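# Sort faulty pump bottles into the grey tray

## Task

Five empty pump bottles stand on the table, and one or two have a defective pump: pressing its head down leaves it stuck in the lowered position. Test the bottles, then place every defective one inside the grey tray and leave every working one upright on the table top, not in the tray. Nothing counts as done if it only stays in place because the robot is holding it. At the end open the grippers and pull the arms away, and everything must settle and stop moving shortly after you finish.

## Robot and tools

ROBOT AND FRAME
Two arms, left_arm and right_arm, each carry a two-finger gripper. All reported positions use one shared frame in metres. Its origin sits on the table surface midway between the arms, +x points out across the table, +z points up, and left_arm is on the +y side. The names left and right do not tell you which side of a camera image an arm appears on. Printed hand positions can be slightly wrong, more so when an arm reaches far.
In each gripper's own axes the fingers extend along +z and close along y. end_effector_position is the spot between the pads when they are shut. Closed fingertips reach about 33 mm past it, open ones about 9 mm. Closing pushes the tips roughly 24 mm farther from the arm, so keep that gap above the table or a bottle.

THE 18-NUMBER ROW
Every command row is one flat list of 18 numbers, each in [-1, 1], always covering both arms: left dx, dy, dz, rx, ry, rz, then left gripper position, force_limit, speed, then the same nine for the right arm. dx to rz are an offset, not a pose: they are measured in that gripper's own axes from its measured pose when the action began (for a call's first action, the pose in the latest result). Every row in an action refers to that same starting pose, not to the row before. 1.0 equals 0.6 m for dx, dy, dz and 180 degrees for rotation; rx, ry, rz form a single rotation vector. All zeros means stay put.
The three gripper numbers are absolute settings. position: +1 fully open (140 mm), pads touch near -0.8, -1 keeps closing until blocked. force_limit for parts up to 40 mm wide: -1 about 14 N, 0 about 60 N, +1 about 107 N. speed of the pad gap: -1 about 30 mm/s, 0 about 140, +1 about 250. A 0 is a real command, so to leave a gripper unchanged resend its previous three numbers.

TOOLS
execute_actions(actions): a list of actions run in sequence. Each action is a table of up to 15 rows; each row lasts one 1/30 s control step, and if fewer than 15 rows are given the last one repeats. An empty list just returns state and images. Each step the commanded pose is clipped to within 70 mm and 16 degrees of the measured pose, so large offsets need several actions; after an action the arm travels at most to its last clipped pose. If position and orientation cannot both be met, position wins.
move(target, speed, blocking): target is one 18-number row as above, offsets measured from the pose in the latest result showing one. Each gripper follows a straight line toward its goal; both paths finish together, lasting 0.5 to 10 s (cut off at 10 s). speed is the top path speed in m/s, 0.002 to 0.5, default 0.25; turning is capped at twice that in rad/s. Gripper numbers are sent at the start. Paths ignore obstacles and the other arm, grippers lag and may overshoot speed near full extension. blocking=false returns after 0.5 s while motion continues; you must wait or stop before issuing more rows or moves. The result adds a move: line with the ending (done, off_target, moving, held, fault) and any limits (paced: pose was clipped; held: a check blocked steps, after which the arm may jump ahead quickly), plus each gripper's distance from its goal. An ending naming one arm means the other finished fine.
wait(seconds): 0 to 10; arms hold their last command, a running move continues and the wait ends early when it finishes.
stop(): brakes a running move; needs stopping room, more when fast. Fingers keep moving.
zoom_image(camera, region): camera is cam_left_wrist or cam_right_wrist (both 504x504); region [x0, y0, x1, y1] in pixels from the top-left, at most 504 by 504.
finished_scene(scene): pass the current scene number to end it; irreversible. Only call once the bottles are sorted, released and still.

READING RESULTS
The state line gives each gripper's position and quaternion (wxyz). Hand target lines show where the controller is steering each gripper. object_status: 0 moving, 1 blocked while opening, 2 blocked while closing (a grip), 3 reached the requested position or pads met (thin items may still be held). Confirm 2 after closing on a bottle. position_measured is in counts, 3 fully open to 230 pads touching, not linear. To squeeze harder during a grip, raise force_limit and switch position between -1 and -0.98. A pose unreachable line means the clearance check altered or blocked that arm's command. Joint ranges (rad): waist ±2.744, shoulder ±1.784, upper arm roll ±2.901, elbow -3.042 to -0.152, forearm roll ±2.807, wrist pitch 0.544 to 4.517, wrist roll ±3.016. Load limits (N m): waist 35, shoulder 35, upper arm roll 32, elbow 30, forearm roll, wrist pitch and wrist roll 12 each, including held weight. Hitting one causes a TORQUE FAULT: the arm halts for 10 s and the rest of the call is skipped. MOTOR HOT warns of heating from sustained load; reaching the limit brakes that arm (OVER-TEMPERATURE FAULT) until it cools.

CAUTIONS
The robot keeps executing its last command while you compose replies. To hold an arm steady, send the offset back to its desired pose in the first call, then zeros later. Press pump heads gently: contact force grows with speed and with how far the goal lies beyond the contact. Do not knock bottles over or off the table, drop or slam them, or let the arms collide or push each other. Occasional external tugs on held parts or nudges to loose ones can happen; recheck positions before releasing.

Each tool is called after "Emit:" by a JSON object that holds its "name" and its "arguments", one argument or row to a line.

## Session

Emit:
{"name": "execute_actions", "arguments": {
  "actions": []
}}

Scene clock: 0.00 s.
left_arm: end_effector_position=(+0.4174, +0.4246, +0.1158) position_measured=3 object_status=3 end_effector_quat_wxyz=(-0.047, +0.923, +0.378, +0.060) | right_arm: end_effector_position=(+0.6034, -0.2391, +0.4145) position_measured=3 object_status=3 end_effector_quat_wxyz=(-0.002, +0.954, -0.300, +0.000)
Joint positions: left_arm=[ 0.207 -0.419 -0.189 -2.829  0.071  2.512 -2.233] | right_arm=[-0.003 -0.003 -0.003 -1.571  0.003  1.571 -0.793]
Joint velocities: left_arm=[ 0.     0.001  0.001 -0.     0.    -0.     0.001] | right_arm=[-0.001 -0.    -0.     0.    -0.     0.     0.   ]
Hand target (left_arm): +0.417, +0.425, +0.116; -0.047, +0.923, +0.378, +0.060
Hand target (right_arm): +0.603, -0.239, +0.415; -0.002, +0.954, -0.300, +0.000

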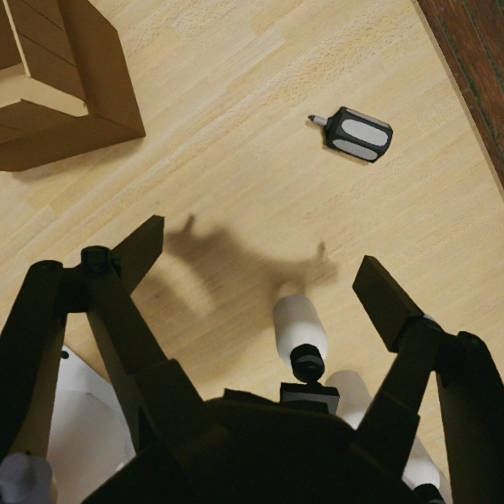

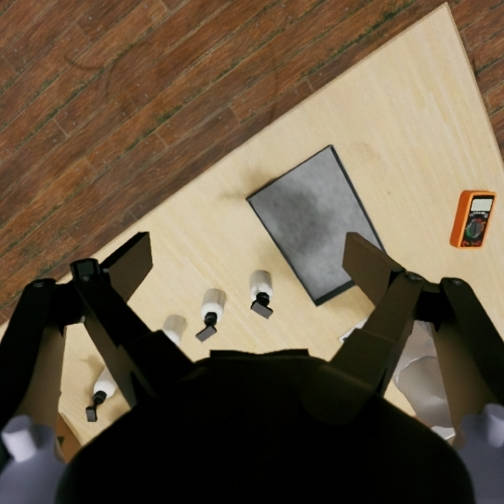

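Emit:
{"name": "zoom_image", "arguments": {
  "camera": "cam_right_wrist",
  "region": [150, 250, 310, 370]
}}

Emit:
{"name": "zoom_image", "arguments": {
  "camera": "cam_right_wrist",
  "region": [50, 300, 210, 440]
}}

Emit:
{"name": "zoom_image", "arguments": {
  "camera": "cam_left_wrist",
  "region": [240, 270, 480, 504]
}}

Region (150, 250, 310, 370) of cam_right_wrist's 504x504 image, scaled by 3.150, with more detail than that image has; it fills the top 378 rows of this view, and the rest is white.

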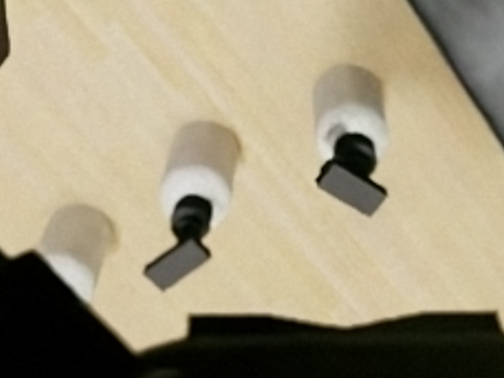

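Region (50, 300, 210, 440) of cam_right_wrist's 504x504 image, scaled by 3.150, with more detail than that image has; it fills the top 441 rows of this view, and the rest is white.

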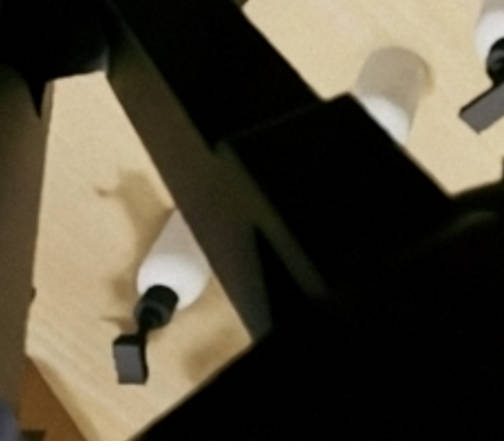

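Region (240, 270, 480, 504) of cam_left_wrist's 504x504 image, scaled by 2.100, with more detail than that image has; it fills the top 491 rows of this view, and the rest is white.

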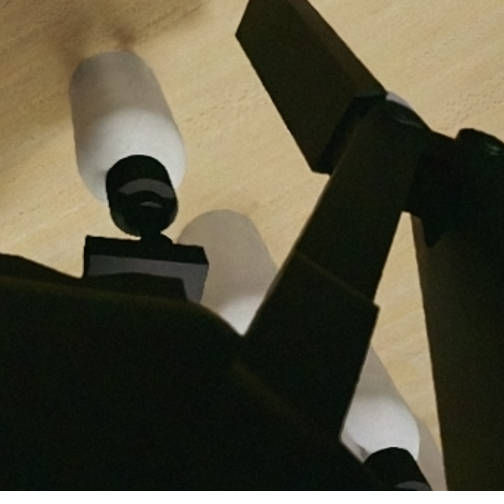

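Emit:
{"name": "execute_actions", "arguments": {
  "actions": [
    [[0.0003,-0.0001,-0.0022,0,0,0,-1,-0.5,0.9,-0.0033,0.0013,0.0021,0,0,-0.0025,-1,-0.5,0.9],[0.0012,-0.0003,-0.0084,-0.0001,-0.0001,0.0003,-1,-0.5,0.9,-0.0125,0.0048,0.0081,-0.0001,0,-0.0094,-1,-0.5,0.9],[0.0026,-0.0007,-0.0179,-0.0002,-0.0005,0.0015,-1,-0.5,0.9,-0.0268,0.0103,0.0173,-0.0001,0,-0.0202,-1,-0.5,0.9],[0.0044,-0.0012,-0.0302,-0.0007,-0.0013,0.0042,-1,-0.5,0.9,-0.0451,0.0173,0.0292,-0.0002,0,-0.0340,-1,-0.5,0.9],[0.0063,-0.0015,-0.0446,-0.0015,-0.0029,0.0092,-1,-0.5,0.9,-0.0667,0.0256,0.0432,-0.0003,0,-0.0503,-1,-0.5,0.9],[0.0083,-0.0017,-0.0606,-0.0028,-0.0054,0.0169,-1,-0.5,0.9,-0.0906,0.0348,0.0587,-0.0005,0,-0.0683,-1,-0.5,0.9],[0.0100,-0.0014,-0.0777,-0.0047,-0.0088,0.0276,-1,-0.5,0.9,-0.1158,0.0445,0.0750,-0.0006,0,-0.0873,-1,-0.5,0.9],[0.0114,-0.0007,-0.0950,-0.0070,-0.0131,0.0412,-1,-0.5,0.9,-0.1415,0.0543,0.0917,-0.0007,0,-0.1066,-1,-0.5,0.9],[0.0123,0.0007,-0.1122,-0.0097,-0.0181,0.0572,-1,-0.5,0.9,-0.1667,0.0640,0.1080,-0.0008,0,-0.1256,-1,-0.5,0.9],[0.0126,0.0028,-0.1286,-0.0126,-0.0237,0.0747,-1,-0.5,0.9,-0.1906,0.0732,0.1235,-0.0010,0,-0.1436,-1,-0.5,0.9],[0.0124,0.0052,-0.1435,-0.0156,-0.0294,0.0926,-1,-0.5,0.9,-0.2122,0.0815,0.1375,-0.0011,0,-0.1599,-1,-0.5,0.9],[0.0118,0.0079,-0.1563,-0.0185,-0.0347,0.1093,-1,-0.5,0.9,-0.2305,0.0885,0.1494,-0.0012,0,-0.1737,-1,-0.5,0.9],[0.0111,0.0103,-0.1662,-0.0208,-0.0391,0.1233,-1,-0.5,0.9,-0.2448,0.0940,0.1586,-0.0012,0,-0.1845,-1,-0.5,0.9],[0.0104,0.0120,-0.1727,-0.0224,-0.0421,0.1328,-1,-0.5,0.9,-0.2540,0.0975,0.1646,-0.0013,0,-0.1914,-1,-0.5,0.9],[0.0102,0.0127,-0.1750,-0.0230,-0.0432,0.1362,-1,-0.5,0.9,-0.2573,0.0988,0.1667,-0.0013,0,-0.1939,-1,-0.5,0.9]]
  ]
}}

Scene clock: 105.87 s.
left_arm: end_effector_position=(+0.4416, +0.4141, +0.2167) position_measured=181 object_status=0 end_effector_quat_wxyz=(-0.012, +0.948, +0.308, +0.074) | right_arm: end_effector_position=(+0.4454, -0.2040, +0.3195) position_measured=181 object_status=0 end_effector_quat_wxyz=(+0.027, +0.991, -0.123, -0.039)
Joint positions: left_arm=[ 0.082 -0.566 -0.047 -2.672  0.022  2.25  -2.03 ] | right_arm=[ 0.113 -0.382  0.037 -2.195 -0.002  1.718 -1.003]
Joint velocities: left_arm=[-0.374 -0.114  0.413  0.416 -0.048 -0.637  0.684] | right_arm=[ 0.415 -0.746 -0.    -1.011 -0.025  0.379 -0.605]
Hand target (left_arm): +0.420, +0.406, +0.218; -0.008, +0.977, +0.209, +0.031
Hand target (right_arm): +0.443, -0.198, +0.314; +0.017, +1.000, -0.019, -0.013
Off the commanded pose (left_arm): 0.023 m, 18 deg; orientation clipped at the last step of the last action.
Off the commanded pose (right_arm): 0.008 m, 15 deg; orientation clipped at the last step of the last action.

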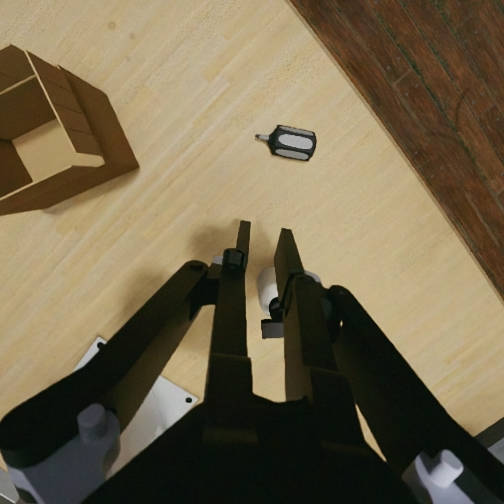

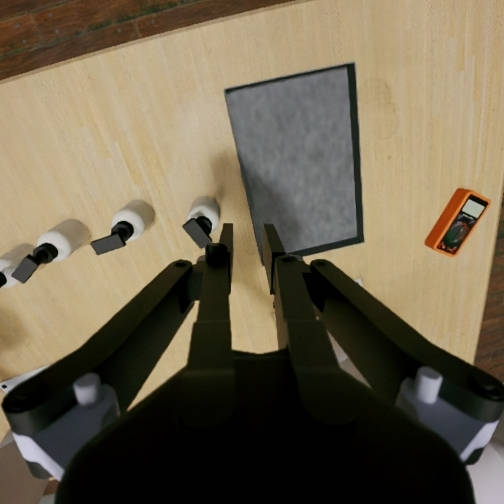

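Emit:
{"name": "zoom_image", "arguments": {
  "camera": "cam_right_wrist",
  "region": [0, 180, 250, 300]
}}

Emit:
{"name": "wait", "arguments": {
  "seconds": 0
}}

Region (0, 180, 250, 300) of cam_right_wrist's 504x504 image, scaled by 2.016, with more detail than that image has; it fills the top 242 rows of this view, and the rest is white.

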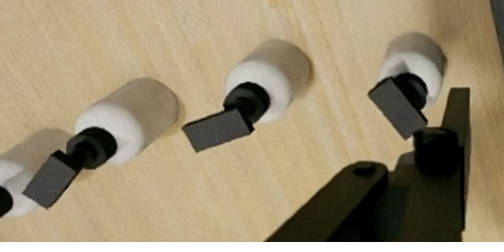

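Scene clock: 107.17 s.
left_arm: end_effector_position=(+0.4201, +0.4069, +0.2180) position_measured=232 object_status=3 end_effector_quat_wxyz=(-0.010, +0.977, +0.213, +0.033) | right_arm: end_effector_position=(+0.4424, -0.1971, +0.3139) position_measured=232 object_status=3 end_effector_quat_wxyz=(+0.016, +1.000, -0.022, -0.015)
Joint positions: left_arm=[ 0.052 -0.571 -0.014 -2.646  0.016  2.14  -1.826] | right_arm=[ 0.14  -0.439  0.031 -2.268 -0.005  1.79  -1.183]
Joint velocities: left_arm=[ 0.001  0.001  0.    -0.001 -0.002  0.     0.012] | right_arm=[ 0.     0.001 -0.001  0.001 -0.     0.001 -0.009]
Hand target (left_arm): +0.420, +0.406, +0.218; -0.008, +0.977, +0.209, +0.031
Hand target (right_arm): +0.443, -0.198, +0.314; +0.017, +1.000, -0.019, -0.013
Off the commanded pose (left_arm): 0.003 m, 6 deg; orientation clipped at the last step of the last action.
Off the commanded pose (right_arm): 0.002 m, 4 deg; orientation clipped at the last step of the last action.

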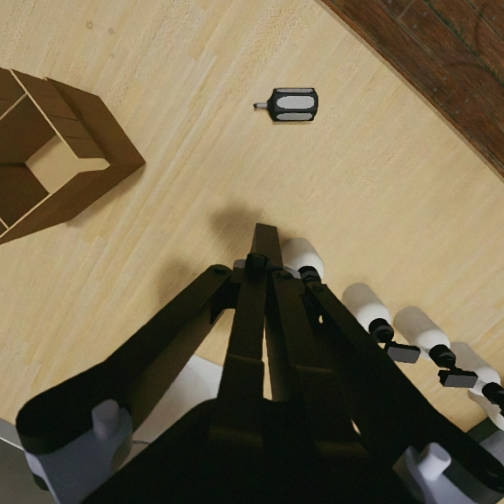

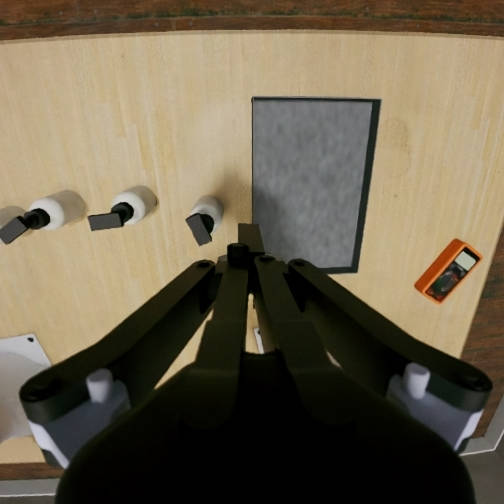

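Emit:
{"name": "wait", "arguments": {
  "seconds": 0
}}

Emit:
{"name": "zoom_image", "arguments": {
  "camera": "cam_right_wrist",
  "region": [170, 180, 290, 270]
}}

Emit:
{"name": "zoom_image", "arguments": {
  "camera": "cam_right_wrist",
  "region": [70, 175, 190, 265]
}}

Emit:
{"name": "zoom_image", "arguments": {
  "camera": "cam_right_wrist",
  "region": [0, 175, 120, 265]
}}

Scene clock: 109.93 s.
left_arm: end_effector_position=(+0.4201, +0.4069, +0.2180) position_measured=232 object_status=3 end_effector_quat_wxyz=(-0.010, +0.977, +0.211, +0.033) | right_arm: end_effector_position=(+0.4424, -0.1971, +0.3139) position_measured=232 object_status=3 end_effector_quat_wxyz=(+0.016, +1.000, -0.021, -0.015)
Joint positions: left_arm=[ 0.052 -0.571 -0.014 -2.646  0.016  2.14  -1.823] | right_arm=[ 0.14  -0.439  0.031 -2.268 -0.005  1.79  -1.185]
Joint velocities: left_arm=[ 0.001  0.     0.    -0.     0.     0.001 -0.002] | right_arm=[ 0.001  0.     0.001 -0.     0.     0.     0.   ]
Hand target (left_arm): +0.420, +0.406, +0.218; -0.008, +0.977, +0.209, +0.031
Hand target (right_arm): +0.443, -0.198, +0.314; +0.017, +1.000, -0.019, -0.013
Off the commanded pose (left_arm): 0.003 m, 6 deg; orientation clipped at the last step of the last action.
Off the commanded pose (right_arm): 0.002 m, 3 deg; orientation clipped at the last step of the last action.

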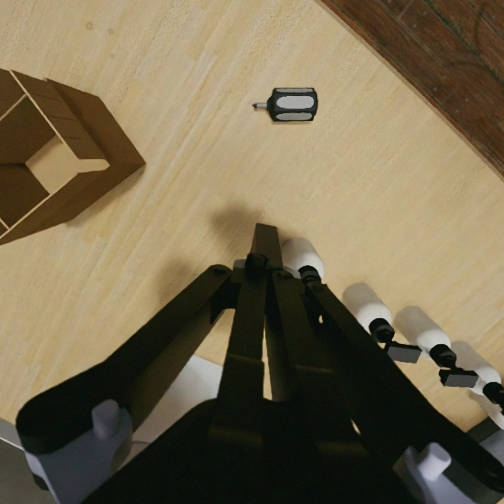

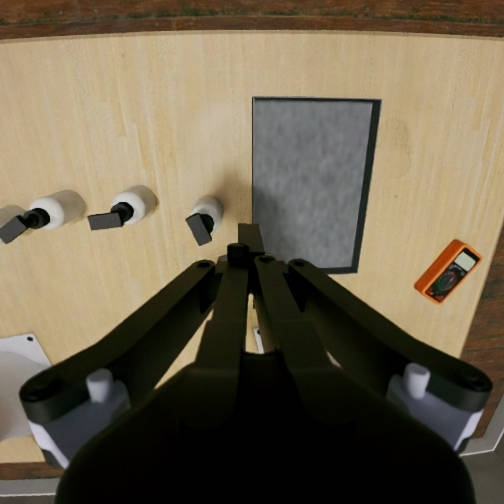

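Region (170, 180, 290, 270) of cam_right_wrist's 504x504 image, scaled by 4.200, with more detail than that image has; it fills the top 378 rows of this view, and the rest is white.

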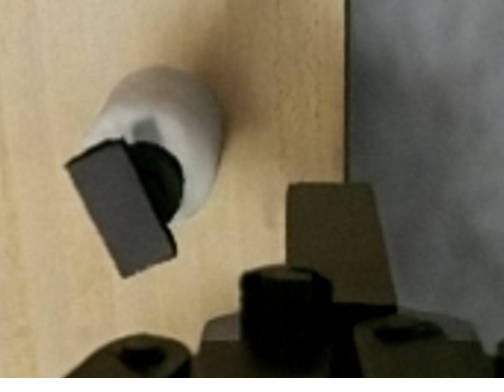

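Region (70, 175, 190, 265) of cam_right_wrist's 504x504 image, scaled by 4.200, with more detail than that image has; it fills the top 378 rows of this view, and the rest is white.

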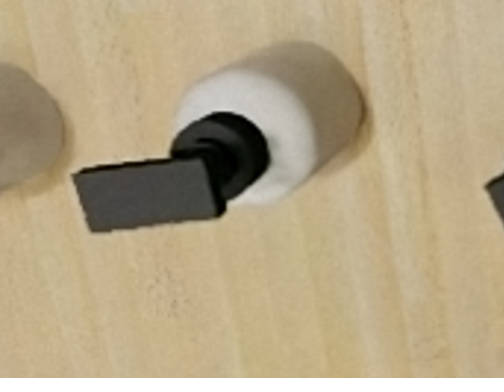

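Region (0, 175, 120, 265) of cam_right_wrist's 504x504 image, scaled by 4.200, with more detail than that image has; it fills the top 378 rows of this view, and the rest is white.

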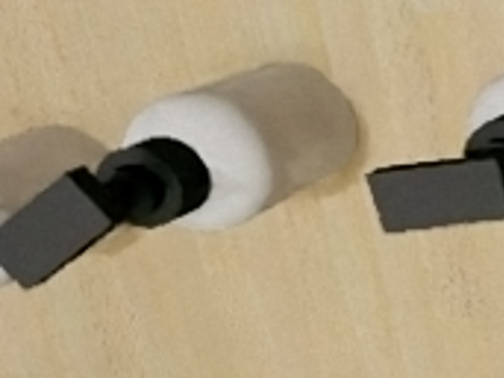

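Emit:
{"name": "execute_actions", "arguments": {
  "actions": [
    [[-0.0003,0.0005,0,0,-0.0001,0.0004,-1,-0.5,0.9,0.0006,-0.0006,0.0003,0.0002,0.0005,0,-1,-0.5,0.9],[-0.0024,0.0034,0,-0.0001,-0.0004,0.0026,-1,-0.5,0.9,0.0020,-0.0034,0.0030,0.0011,0.0020,-0.0003,-1,-0.5,0.9],[-0.0073,0.0101,0,-0.0004,-0.0012,0.0078,-1,-0.5,0.9,0.0054,-0.0098,0.0093,0.0029,0.0056,-0.0008,-1,-0.5,0.9],[-0.0153,0.0214,0,-0.0008,-0.0026,0.0165,-1,-0.5,0.9,0.0096,-0.0198,0.0201,0.0057,0.0109,-0.0016,-1,-0.5,0.9],[-0.0264,0.0368,0.0001,-0.0013,-0.0044,0.0284,-1,-0.5,0.9,0.0126,-0.0323,0.0358,0.0088,0.0163,-0.0028,-1,-0.5,0.9],[-0.0399,0.0556,0.0001,-0.0020,-0.0067,0.0429,-1,-0.5,0.9,0.0138,-0.0464,0.0558,0.0118,0.0215,-0.0043,-1,-0.5,0.9],[-0.0550,0.0767,0.0001,-0.0028,-0.0093,0.0592,-1,-0.5,0.9,0.0124,-0.0608,0.0789,0.0144,0.0256,-0.0059,-1,-0.5,0.9],[-0.0707,0.0986,0.0002,-0.0036,-0.0119,0.0761,-1,-0.5,0.9,0.0085,-0.0747,0.1037,0.0164,0.0284,-0.0075,-1,-0.5,0.9],[-0.0858,0.1197,0.0002,-0.0044,-0.0145,0.0924,-1,-0.5,0.9,0.0021,-0.0869,0.1284,0.0177,0.0296,-0.0091,-1,-0.5,0.9],[-0.0993,0.1385,0.0002,-0.0051,-0.0168,0.1069,-1,-0.5,0.9,-0.0066,-0.0963,0.1514,0.0179,0.0288,-0.0106,-1,-0.5,0.9],[-0.1104,0.1539,0.0003,-0.0056,-0.0186,0.1188,-1,-0.5,0.9,-0.0167,-0.1027,0.1711,0.0173,0.0264,-0.0118,-1,-0.5,0.9],[-0.1184,0.1652,0.0003,-0.0060,-0.0200,0.1275,-1,-0.5,0.9,-0.0277,-0.1057,0.1865,0.0158,0.0223,-0.0126,-1,-0.5,0.9],[-0.1233,0.1719,0.0003,-0.0063,-0.0208,0.1327,-1,-0.5,0.9,-0.0382,-0.1057,0.1970,0.0139,0.0176,-0.0131,-1,-0.5,0.9],[-0.1254,0.1748,0.0003,-0.0064,-0.0211,0.1349,-1,-0.5,0.9,-0.0467,-0.1038,0.2028,0.0119,0.0132,-0.0134,-1,-0.5,0.9],[-0.1257,0.1753,0.0003,-0.0064,-0.0212,0.1353,-1,-0.5,0.9,-0.0530,-0.1012,0.2052,0.0102,0.0095,-0.0134,-1,-0.5,0.9]]
  ]
}}

Scene clock: 154.63 s.
left_arm: end_effector_position=(+0.4018, +0.2938, +0.2119) position_measured=232 object_status=3 end_effector_quat_wxyz=(-0.007, +0.999, +0.042, +0.010) | right_arm: end_effector_position=(+0.3989, -0.1529, +0.1977) position_measured=232 object_status=3 end_effector_quat_wxyz=(+0.014, +1.000, +0.015, -0.022)
Joint positions: left_arm=[-0.179 -0.602 -0.079 -2.67  -0.033  2.088 -1.742] | right_arm=[ 0.205 -0.424  0.103 -2.554  0.042  2.079 -1.151]
Joint velocities: left_arm=[-0.375  0.023 -0.027  0.002 -0.065 -0.104  0.188] | right_arm=[ 0.084  0.18   0.136 -0.318  0.089  0.401  0.104]
Hand target (left_arm): +0.394, +0.283, +0.210; -0.003, +1.000, +0.001, -0.002
Hand target (right_arm): +0.408, -0.141, +0.192; +0.000, +1.000, -0.000, -0.003
Off the commanded pose (left_arm): 0.015 m, 5 deg.
Off the commanded pose (right_arm): 0.019 m, 3 deg.

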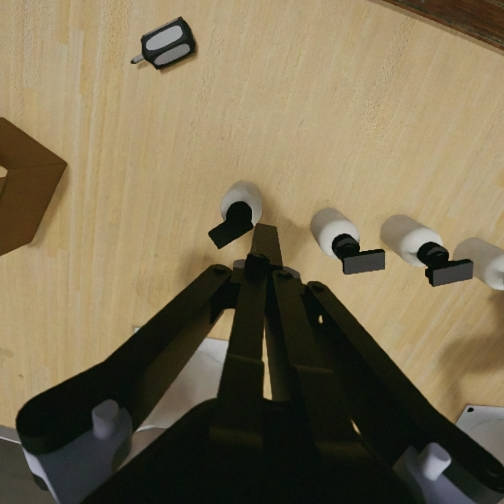

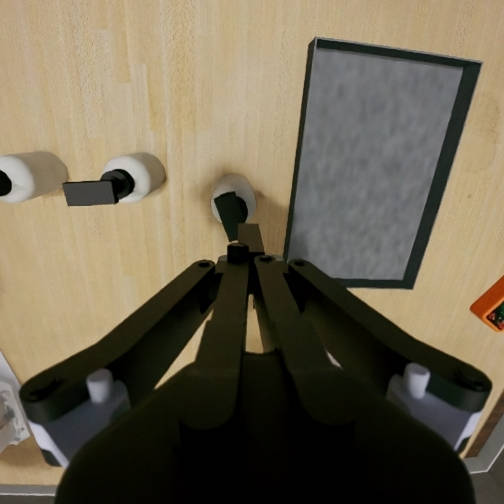

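Emit:
{"name": "execute_actions", "arguments": {
  "actions": []
}}

Scene clock: 169.50 s.
left_arm: end_effector_position=(+0.3948, +0.2844, +0.2095) position_measured=232 object_status=3 end_effector_quat_wxyz=(-0.005, +1.000, +0.003, -0.000) | right_arm: end_effector_position=(+0.4087, -0.1422, +0.1918) position_measured=232 object_status=3 end_effector_quat_wxyz=(+0.002, +1.000, +0.001, -0.003)
Joint positions: left_arm=[-0.203 -0.6   -0.079 -2.67  -0.04   2.07  -1.685] | right_arm=[ 0.208 -0.415  0.11  -2.572  0.053  2.151 -1.12 ]
Joint velocities: left_arm=[-0.     0.     0.     0.001  0.001 -0.001  0.002] | right_arm=[ 0.     0.001 -0.    -0.    -0.     0.    -0.   ]
Hand target (left_arm): +0.394, +0.283, +0.210; -0.003, +1.000, +0.001, -0.002
Hand target (right_arm): +0.408, -0.141, +0.192; +0.000, +1.000, -0.000, -0.003
Off the commanded pose (left_arm): 0.005 m, 1 deg.
Off the commanded pose (right_arm): 0.004 m, 0 deg.

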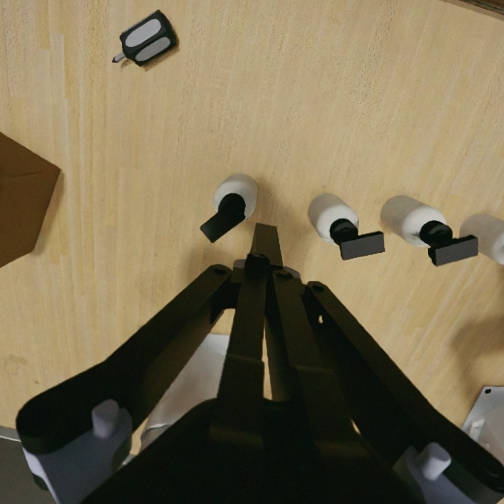

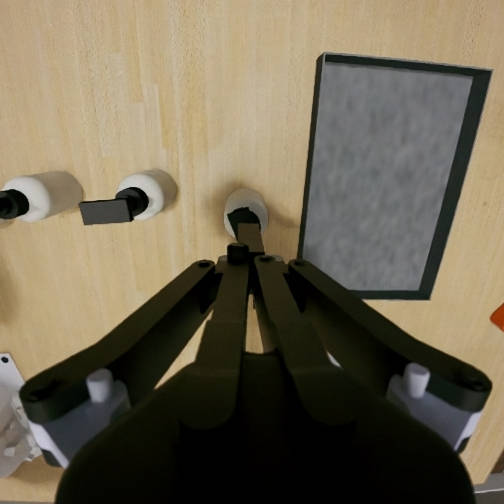

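Emit:
{"name": "zoom_image", "arguments": {
  "camera": "cam_right_wrist",
  "region": [200, 170, 300, 270]
}}

Emit:
{"name": "zoom_image", "arguments": {
  "camera": "cam_left_wrist",
  "region": [180, 160, 400, 290]
}}

Region (200, 170, 300, 270) of cam_right_wrist's 504x504 image, scaled by 5.040, with more detail than that image has.

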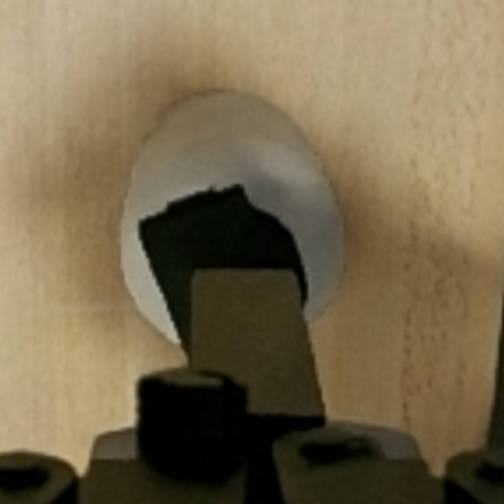

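Region (180, 160, 400, 290) of cam_left_wrist's 504x504 image, scaled by 2.291, with more detail than that image has; it fills the top 298 rows of this view, and the rest is white.

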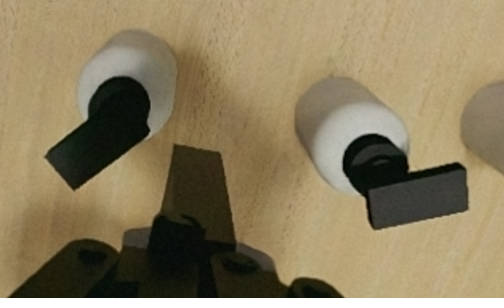

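Emit:
{"name": "zoom_image", "arguments": {
  "camera": "cam_left_wrist",
  "region": [190, 165, 290, 265]
}}

Emit:
{"name": "zoom_image", "arguments": {
  "camera": "cam_left_wrist",
  "region": [295, 180, 395, 280]
}}

Region (190, 165, 290, 265) of cam_left_wrist's 504x504 image, scaled by 5.040, with more detail than that image has.

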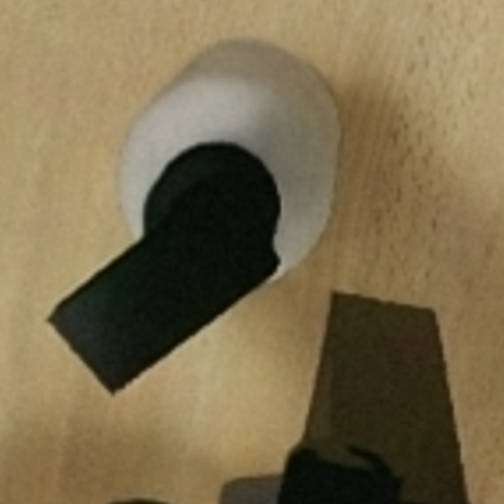

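Region (295, 180, 395, 280) of cam_left_wrist's 504x504 image, scaled by 5.040, with more detail than that image has.

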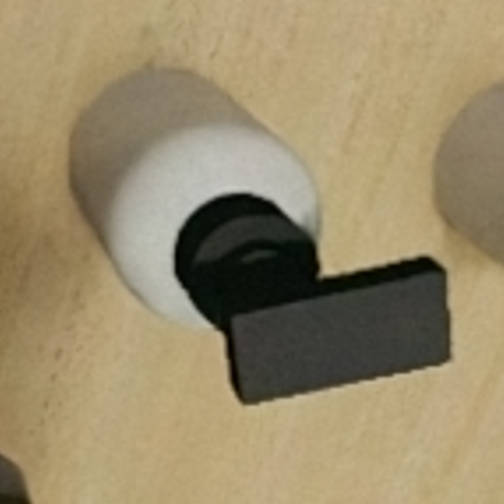

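Emit:
{"name": "execute_actions", "arguments": {
  "actions": [
    [[0.0,0.0004,0.0001,0,0,0,-1,-0.5,0.9,0.0025,-0.0016,0.0010,0.0010,0.0019,0.0001,-1,-0.5,0.9],[0.0002,0.0026,0.0006,-0.0001,0,0,-1,-0.5,0.9,0.0062,-0.0040,0.0035,0.0026,0.0047,0.0002,-1,-0.5,0.9],[0.0005,0.0079,0.0017,-0.0002,0,0.0001,-1,-0.5,0.9,0.0098,-0.0064,0.0066,0.0042,0.0076,0.0003,-1,-0.5,0.9],[0.0010,0.0167,0.0036,-0.0004,0,0.0002,-1,-0.5,0.9,0.0113,-0.0077,0.0106,0.0052,0.0092,0.0004,-1,-0.5,0.9],[0.0017,0.0287,0.0061,-0.0007,0,0.0004,-1,-0.5,0.9,0.0115,-0.0082,0.0151,0.0056,0.0099,0.0005,-1,-0.5,0.9],[0.0026,0.0434,0.0093,-0.0010,0,0.0006,-1,-0.5,0.9,0.0111,-0.0083,0.0199,0.0058,0.0101,0.0006,-1,-0.5,0.9],[0.0036,0.0598,0.0128,-0.0014,0,0.0008,-1,-0.5,0.9,0.0109,-0.0084,0.0246,0.0059,0.0103,0.0006,-1,-0.5,0.9],[0.0047,0.0769,0.0164,-0.0018,0,0.0011,-1,-0.5,0.9,0.0109,-0.0084,0.0293,0.0059,0.0103,0.0006,-1,-0.5,0.9],[0.0057,0.0933,0.0199,-0.0022,0,0.0013,-1,-0.5,0.9,0.0109,-0.0084,0.0340,0.0059,0.0103,0.0006,-1,-0.5,0.9],[0.0066,0.1080,0.0231,-0.0025,0,0.0015,-1,-0.5,0.9,0.0109,-0.0084,0.0388,0.0059,0.0103,0.0006,-1,-0.5,0.9],[0.0073,0.1200,0.0256,-0.0028,0,0.0017,-1,-0.5,0.9,0.0109,-0.0084,0.0435,0.0059,0.0103,0.0006,-1,-0.5,0.9],[0.0078,0.1288,0.0275,-0.0030,0,0.0018,-1,-0.5,0.9,0.0109,-0.0084,0.0482,0.0059,0.0103,0.0006,-1,-0.5,0.9],[0.0081,0.1341,0.0286,-0.0031,0,0.0019,-1,-0.5,0.9,0.0095,-0.0076,0.0531,0.0054,0.0094,0.0006,-1,-0.5,0.9],[0.0083,0.1363,0.0291,-0.0032,0,0.0019,-1,-0.5,0.9,0.0046,-0.0050,0.0581,0.0038,0.0065,0.0006,-1,-0.5,0.9],[0.0083,0.1367,0.0292,-0.0032,0,0.0019,-1,-0.5,0.9,-0.003,-0.0008,0.063,0.0013,0.0019,0.0006,-1,-0.5,0.9]]
  ]
}}

Scene clock: 258.93 s.
left_arm: end_effector_position=(+0.3934, +0.2151, +0.1904) position_measured=232 object_status=3 end_effector_quat_wxyz=(-0.007, +1.000, -0.029, -0.009) | right_arm: end_effector_position=(+0.4084, -0.1430, +0.1608) position_measured=232 object_status=3 end_effector_quat_wxyz=(-0.000, +1.000, +0.001, +0.001)
Joint positions: left_arm=[-0.266 -0.512 -0.2   -2.645 -0.105  2.118 -1.756] | right_arm=[ 0.209 -0.38   0.112 -2.631  0.053  2.254 -1.119]
Joint velocities: left_arm=[-0.018  0.167 -0.197  0.069 -0.103  0.115 -0.19 ] | right_arm=[-0.002  0.115  0.007 -0.091 -0.002  0.075  0.004]
Hand target (left_arm): +0.400, +0.206, +0.191; -0.001, +1.000, +0.000, -0.001
Hand target (right_arm): +0.407, -0.142, +0.154; -0.000, +1.000, +0.000, -0.000
Off the commanded pose (left_arm): 0.014 m, 4 deg.
Off the commanded pose (right_arm): 0.007 m, 0 deg.

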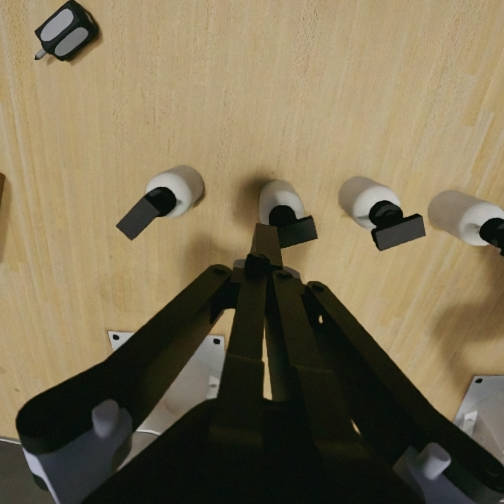

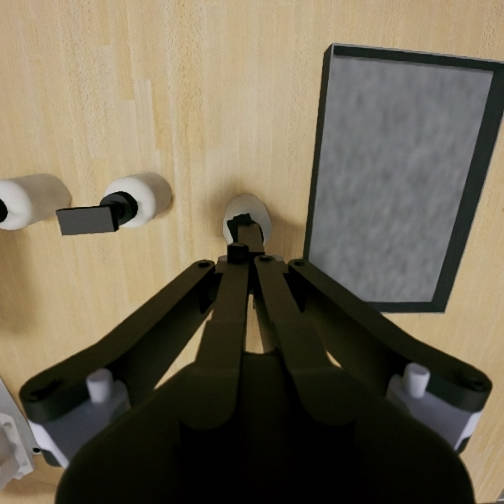

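Emit:
{"name": "wait", "arguments": {
  "seconds": 0
}}

Scene clock: 259.70 s.
left_arm: end_effector_position=(+0.3983, +0.2071, +0.1903) position_measured=232 object_status=3 end_effector_quat_wxyz=(-0.003, +1.000, -0.005, -0.003) | right_arm: end_effector_position=(+0.4100, -0.1422, +0.1588) position_measured=232 object_status=3 end_effector_quat_wxyz=(-0.002, +1.000, +0.001, +0.004)
Joint positions: left_arm=[-0.266 -0.501 -0.213 -2.639 -0.117  2.136 -1.809] | right_arm=[ 0.209 -0.376  0.112 -2.634  0.053  2.267 -1.119]
Joint velocities: left_arm=[ 0.    -0.001 -0.     0.    -0.001  0.001 -0.015] | right_arm=[-0.    -0.001  0.    -0.001 -0.     0.001 -0.   ]
Hand target (left_arm): +0.400, +0.206, +0.191; -0.001, +1.000, +0.000, -0.001
Hand target (right_arm): +0.407, -0.142, +0.154; -0.000, +1.000, +0.000, -0.000
Off the commanded pose (left_arm): 0.005 m, 1 deg.
Off the commanded pose (right_arm): 0.006 m, 0 deg.

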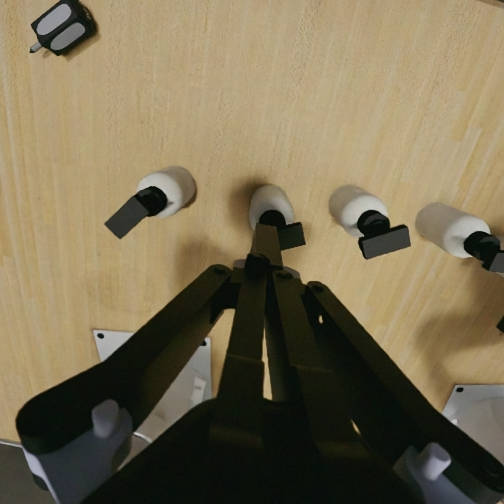

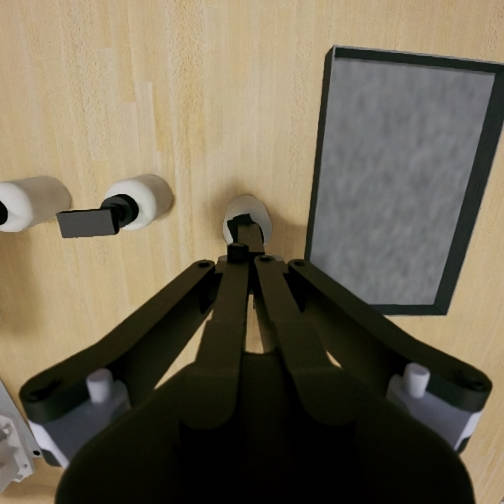

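Emit:
{"name": "zoom_image", "arguments": {
  "camera": "cam_left_wrist",
  "region": [225, 170, 325, 270]
}}

Region (225, 170, 325, 270) of cam_left_wrist's 504x504 image, scaled by 5.040, with more detail than that image has.

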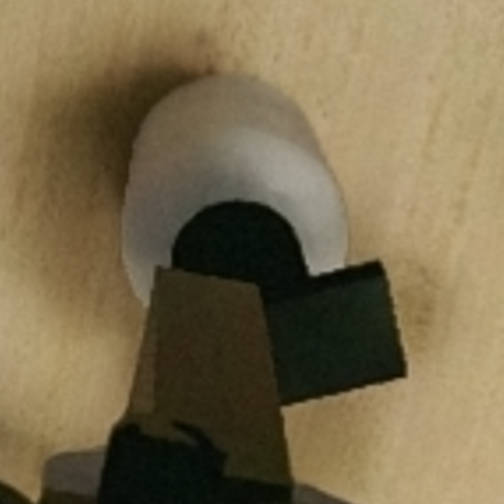

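Emit:
{"name": "execute_actions", "arguments": {
  "actions": [
    [[0.0023,0.0023,0.0009,-0.0008,0.0019,-0.0003,-1,-0.5,0.9,-0.0066,0.0036,-0.0021,-0.0025,-0.0045,0.0001,-1,-0.5,0.9],[0.0058,0.0058,0.0030,-0.0021,0.0047,-0.0008,-1,-0.5,0.9,-0.0132,0.0072,-0.0062,-0.0048,-0.0089,0.0002,-1,-0.5,0.9],[0.0091,0.0099,0.0058,-0.0034,0.0077,-0.0014,-1,-0.5,0.9,-0.0198,0.0108,-0.0124,-0.0072,-0.0134,0.0003,-1,-0.5,0.9],[0.0102,0.0133,0.0095,-0.0043,0.0093,-0.0021,-1,-0.5,0.9,-0.022,0.012,-0.0211,-0.0082,-0.0152,0.0004,-1,-0.5,0.9],[0.0102,0.0154,0.0135,-0.0047,0.0100,-0.0026,-1,-0.5,0.9,-0.0203,0.0073,-0.0298,-0.0081,-0.0150,0.0006,-1,-0.5,0.9],[0.0096,0.0169,0.0178,-0.0049,0.0102,-0.0029,-1,-0.5,0.9,-0.0154,-0.0048,-0.0376,-0.0071,-0.0131,0.0006,-1,-0.5,0.9],[0.0092,0.0179,0.0221,-0.0051,0.0104,-0.0032,-1,-0.5,0.9,-0.0073,-0.0242,-0.0440,-0.0053,-0.0098,0.0006,-1,-0.5,0.9],[0.0092,0.0179,0.0264,-0.0051,0.0104,-0.0032,-1,-0.5,0.9,0.0020,-0.0518,-0.0483,-0.0035,-0.0065,0.0006,-1,-0.5,0.9],[0.0092,0.0179,0.0307,-0.0051,0.0104,-0.0032,-1,-0.5,0.9,0.0104,-0.0826,-0.0512,-0.0022,-0.0041,0.0006,-1,-0.5,0.9],[0.0092,0.0179,0.0350,-0.0051,0.0104,-0.0032,-1,-0.5,0.9,0.0178,-0.1148,-0.052,-0.0013,-0.0025,0.0006,-1,-0.5,0.9],[0.0092,0.0179,0.0393,-0.0051,0.0104,-0.0032,-1,-0.5,0.9,0.0222,-0.1435,-0.052,-0.0013,-0.0025,0.0006,-1,-0.5,0.9],[0.0092,0.0179,0.0436,-0.0051,0.0104,-0.0032,-1,-0.5,0.9,0.0260,-0.1681,-0.052,-0.0013,-0.0025,0.0006,-1,-0.5,0.9],[0.0078,0.0174,0.0480,-0.0048,0.0096,-0.0032,-1,-0.5,0.9,0.0292,-0.1886,-0.052,-0.0013,-0.0025,0.0006,-1,-0.5,0.9],[0.0028,0.0155,0.0526,-0.0037,0.0066,-0.0032,-1,-0.5,0.9,0.0311,-0.2009,-0.052,-0.0013,-0.0025,0.0006,-1,-0.5,0.9],[-0.005,0.0125,0.0572,-0.0019,0.0019,-0.0032,-1,-0.5,0.9,0.0317,-0.205,-0.052,-0.0013,-0.0025,0.0006,-1,-0.5,0.9]]
  ]
}}

Emit:
{"name": "wait", "arguments": {
  "seconds": 0
}}

Scene clock: 287.70 s.
left_arm: end_effector_position=(+0.3975, +0.2002, +0.1632) position_measured=232 object_status=3 end_effector_quat_wxyz=(+0.000, +1.000, -0.005, +0.003) | right_arm: end_effector_position=(+0.4244, -0.0389, +0.1926) position_measured=232 object_status=3 end_effector_quat_wxyz=(-0.007, +0.999, +0.043, +0.005)
Joint positions: left_arm=[-0.272 -0.468 -0.232 -2.69  -0.131  2.234 -1.82 ] | right_arm=[ 0.266 -0.218  0.225 -2.385  0.066  2.186 -1.035]
Joint velocities: left_arm=[ 0.     0.09  -0.025 -0.067  0.001  0.079 -0.015] | right_arm=[ 0.127  0.65   0.347  0.619 -0.002 -0.     0.354]
Hand target (left_arm): +0.395, +0.201, +0.156; -0.001, +1.000, +0.000, -0.000
Hand target (right_arm): +0.427, -0.020, +0.191; -0.006, +1.000, +0.003, +0.001
Off the commanded pose (left_arm): 0.008 m, 1 deg.
Off the commanded pose (right_arm): 0.020 m, 5 deg.

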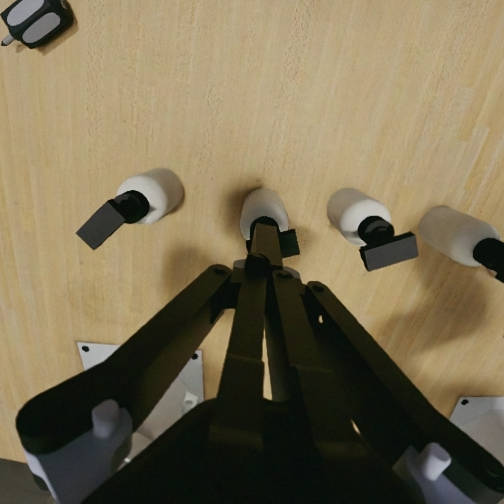

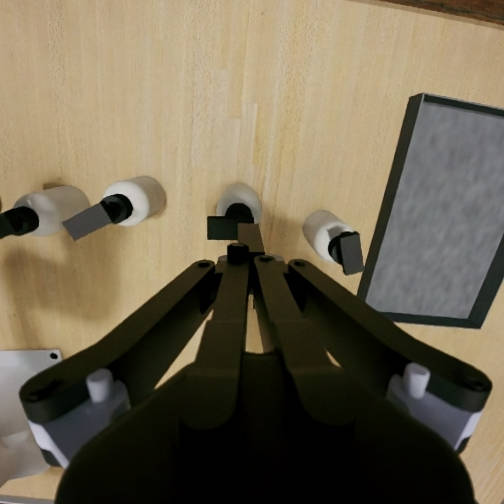

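Scene clock: 287.70 s.
left_arm: end_effector_position=(+0.3975, +0.2002, +0.1632) position_measured=232 object_status=3 end_effector_quat_wxyz=(+0.000, +1.000, -0.005, +0.003) | right_arm: end_effector_position=(+0.4244, -0.0389, +0.1926) position_measured=232 object_status=3 end_effector_quat_wxyz=(-0.007, +0.999, +0.043, +0.005)
Joint positions: left_arm=[-0.272 -0.468 -0.232 -2.69  -0.131  2.234 -1.82 ] | right_arm=[ 0.266 -0.218  0.225 -2.385  0.066  2.186 -1.035]
Joint velocities: left_arm=[ 0.     0.09  -0.025 -0.067  0.001  0.079 -0.015] | right_arm=[ 0.127  0.65   0.347  0.619 -0.002 -0.     0.354]
Hand target (left_arm): +0.395, +0.201, +0.156; -0.001, +1.000, +0.000, -0.000
Hand target (right_arm): +0.427, -0.020, +0.191; -0.006, +1.000, +0.003, +0.001
Off the commanded pose (left_arm): 0.008 m, 1 deg.
Off the commanded pose (right_arm): 0.020 m, 5 deg.

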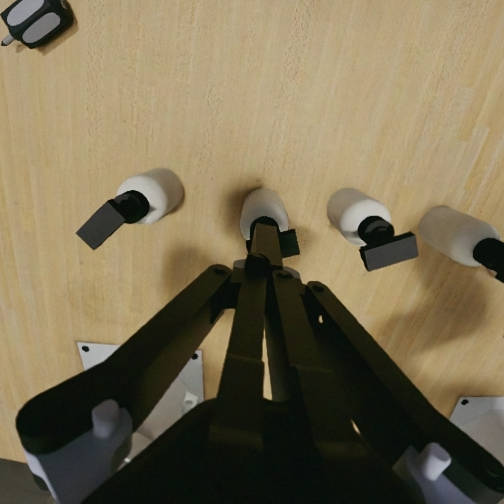

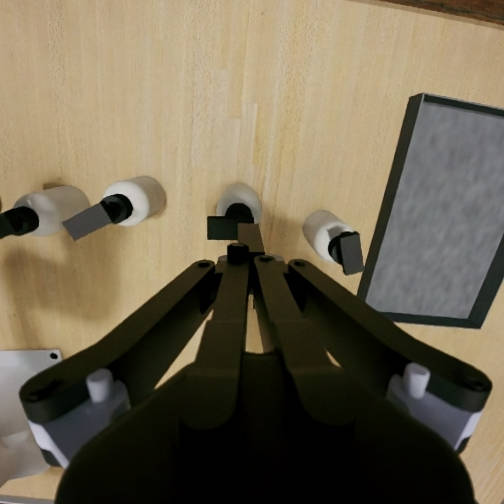

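Emit:
{"name": "wait", "arguments": {
  "seconds": 0
}}

Emit:
{"name": "zoom_image", "arguments": {
  "camera": "cam_right_wrist",
  "region": [190, 160, 400, 300]
}}

Scene clock: 289.80 s.
left_arm: end_effector_position=(+0.3979, +0.1999, +0.1598) position_measured=232 object_status=3 end_effector_quat_wxyz=(+0.000, +1.000, -0.003, +0.003) | right_arm: end_effector_position=(+0.4266, -0.0194, +0.1909) position_measured=232 object_status=3 end_effector_quat_wxyz=(-0.008, +1.000, +0.004, +0.001)
Joint positions: left_arm=[-0.272 -0.462 -0.234 -2.695 -0.131  2.246 -1.825] | right_arm=[ 0.271 -0.171  0.245 -2.34   0.065  2.186 -0.928]
Joint velocities: left_arm=[ 0.001  0.    -0.     0.    -0.    -0.     0.001] | right_arm=[-0.002 -0.    -0.    -0.    -0.001  0.     0.001]
Hand target (left_arm): +0.395, +0.201, +0.156; -0.001, +1.000, +0.000, -0.000
Hand target (right_arm): +0.427, -0.020, +0.191; -0.006, +1.000, +0.003, +0.001
Off the commanded pose (left_arm): 0.005 m, 1 deg.
Off the commanded pose (right_arm): 0.002 m, 1 deg.

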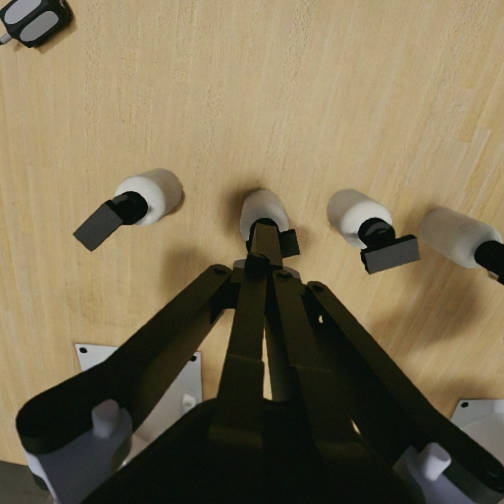

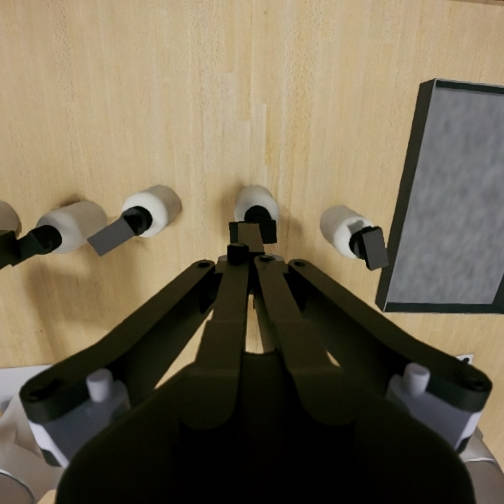

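Region (190, 160, 400, 300) of cam_right_wrist's 504x504 image, scaled by 2.400, with more detail than that image has.

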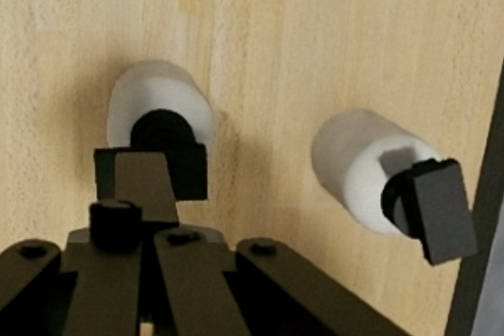

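Emit:
{"name": "zoom_image", "arguments": {
  "camera": "cam_right_wrist",
  "region": [310, 190, 410, 290]
}}

Emit:
{"name": "zoom_image", "arguments": {
  "camera": "cam_right_wrist",
  "region": [0, 170, 200, 290]
}}

Emit:
{"name": "zoom_image", "arguments": {
  "camera": "cam_right_wrist",
  "region": [205, 170, 305, 270]
}}

Region (310, 190, 410, 290) of cam_right_wrist's 504x504 image, scaled by 5.040, with more detail than that image has.

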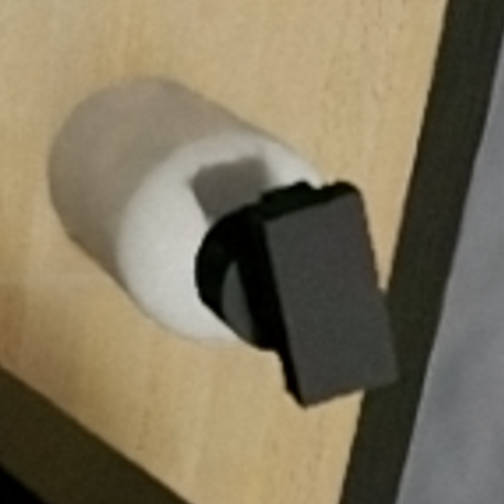

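Region (0, 170, 200, 290) of cam_right_wrist's 504x504 image, scaled by 2.520, with more detail than that image has; it fills the top 302 rows of this view, and the rest is white.

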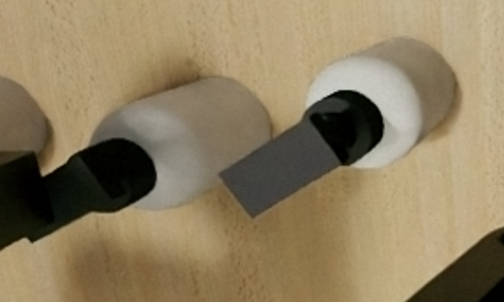

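Region (205, 170, 305, 270) of cam_right_wrist's 504x504 image, scaled by 5.040, with more detail than that image has.

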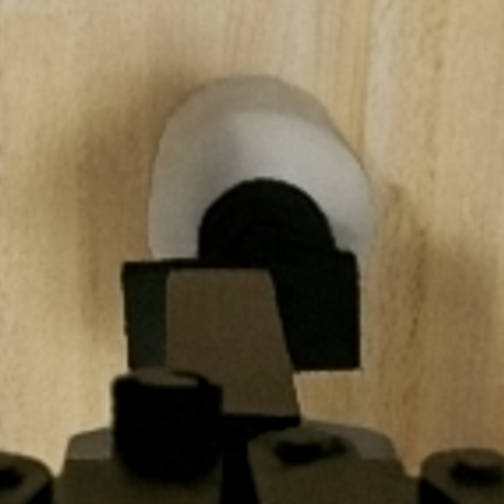

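Emit:
{"name": "execute_actions", "arguments": {
  "actions": [
    [[-0.005,-0.0017,0.008,0,-0.0019,-0.0019,-1,-0.5,0.9,0.0024,-0.0001,0.0011,0.0005,0.0012,0.0003,-1,-0.5,0.9],[-0.005,-0.0017,0.011,0,-0.0019,-0.0019,-1,-0.5,0.9,0.0059,0.0000,0.0038,0.0013,0.0030,0.0006,-1,-0.5,0.9],[-0.005,-0.0017,0.013,0,-0.0019,-0.0019,-1,-0.5,0.9,0.0096,0.0009,0.0071,0.0019,0.0048,0.0011,-1,-0.5,0.9],[-0.005,-0.0017,0.013,0,-0.0019,-0.0019,-1,-0.5,0.9,0.0117,0.0031,0.0112,0.0016,0.0057,0.0016,-1,-0.5,0.9],[-0.005,-0.0017,0.013,0,-0.0019,-0.0019,-1,-0.5,0.9,0.0126,0.0053,0.0158,0.0011,0.0059,0.0020,-1,-0.5,0.9],[-0.0084,-0.0030,0.0053,0.0010,-0.0046,-0.0019,-1,-0.5,0.9,0.0129,0.0074,0.0205,0.0005,0.0058,0.0023,-1,-0.5,0.9],[-0.0193,-0.0072,-0.0022,0.0037,-0.0117,-0.0019,-1,-0.5,0.9,0.0131,0.0088,0.0253,0.0001,0.0058,0.0025,-1,-0.5,0.9],[-0.0286,-0.0111,-0.0111,0.0061,-0.0180,-0.0019,-1,-0.5,0.9,0.0131,0.0088,0.0300,0.0001,0.0058,0.0025,-1,-0.5,0.9],[-0.0306,-0.0122,-0.0212,0.0068,-0.0198,-0.0019,-1,-0.5,0.9,0.0131,0.0088,0.0348,0.0001,0.0058,0.0025,-1,-0.5,0.9],[-0.0266,-0.0111,-0.0301,0.0061,-0.0180,-0.0019,-1,-0.5,0.9,0.0131,0.0088,0.0395,0.0001,0.0058,0.0025,-1,-0.5,0.9],[-0.0192,-0.0163,-0.0373,0.0044,-0.0135,-0.0019,-1,-0.5,0.9,0.0131,0.0088,0.0442,0.0001,0.0058,0.0025,-1,-0.5,0.9],[-0.0118,-0.0305,-0.0425,0.0027,-0.0091,-0.0019,-1,-0.5,0.9,0.0131,0.0088,0.0490,0.0001,0.0058,0.0025,-1,-0.5,0.9],[-0.0059,-0.0532,-0.0452,0.0014,-0.0055,-0.0019,-1,-0.5,0.9,0.0120,0.0097,0.0538,-0.0004,0.0052,0.0025,-1,-0.5,0.9],[-0.0015,-0.0766,-0.0466,0.0003,-0.0028,-0.0019,-1,-0.5,0.9,0.0083,0.0127,0.0586,-0.0022,0.0029,0.0025,-1,-0.5,0.9],[0.0,-0.091,-0.047,0,-0.0019,-0.0019,-1,-0.5,0.9,0.0025,0.0175,0.0632,-0.0051,-0.0006,0.0025,-1,-0.5,0.9]]
  ]
}}

Scene clock: 341.30 s.
left_arm: end_effector_position=(+0.4000, +0.2251, +0.1861) position_measured=232 object_status=3 end_effector_quat_wxyz=(+0.003, +1.000, +0.015, +0.005) | right_arm: end_effector_position=(+0.4295, -0.0263, +0.1617) position_measured=232 object_status=3 end_effector_quat_wxyz=(-0.005, +1.000, +0.002, +0.002)
Joint positions: left_arm=[-0.249 -0.526 -0.182 -2.676 -0.114  2.166 -1.803] | right_arm=[ 0.264 -0.135  0.245 -2.382  0.048  2.261 -0.924]
Joint velocities: left_arm=[ 0.301 -0.312  0.497 -0.135  0.154 -0.075  0.233] | right_arm=[-0.001  0.097 -0.001 -0.065 -0.036  0.07   0.017]
Hand target (left_arm): +0.397, +0.250, +0.186; +0.002, +1.000, +0.000, -0.000
Hand target (right_arm): +0.428, -0.030, +0.153; -0.000, +1.000, -0.000, +0.000
Off the commanded pose (left_arm): 0.030 m, 2 deg.
Off the commanded pose (right_arm): 0.009 m, 1 deg.

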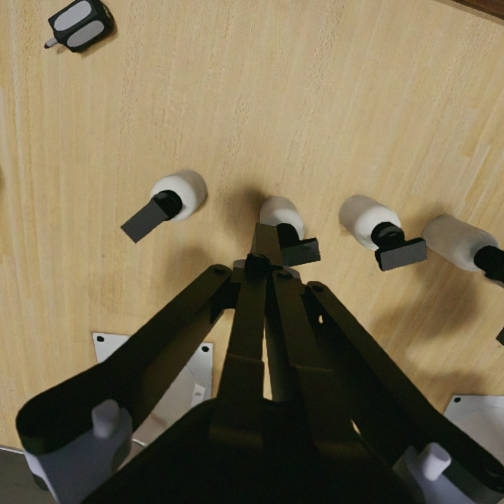

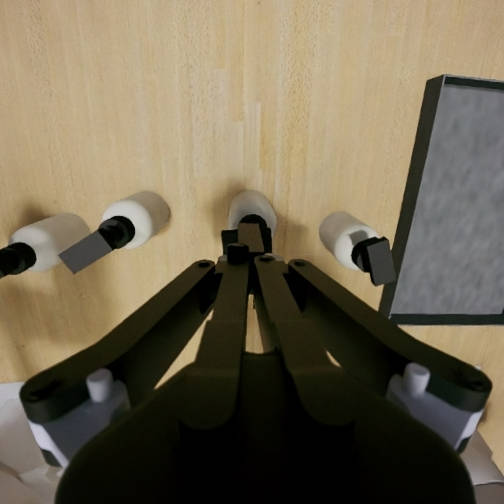

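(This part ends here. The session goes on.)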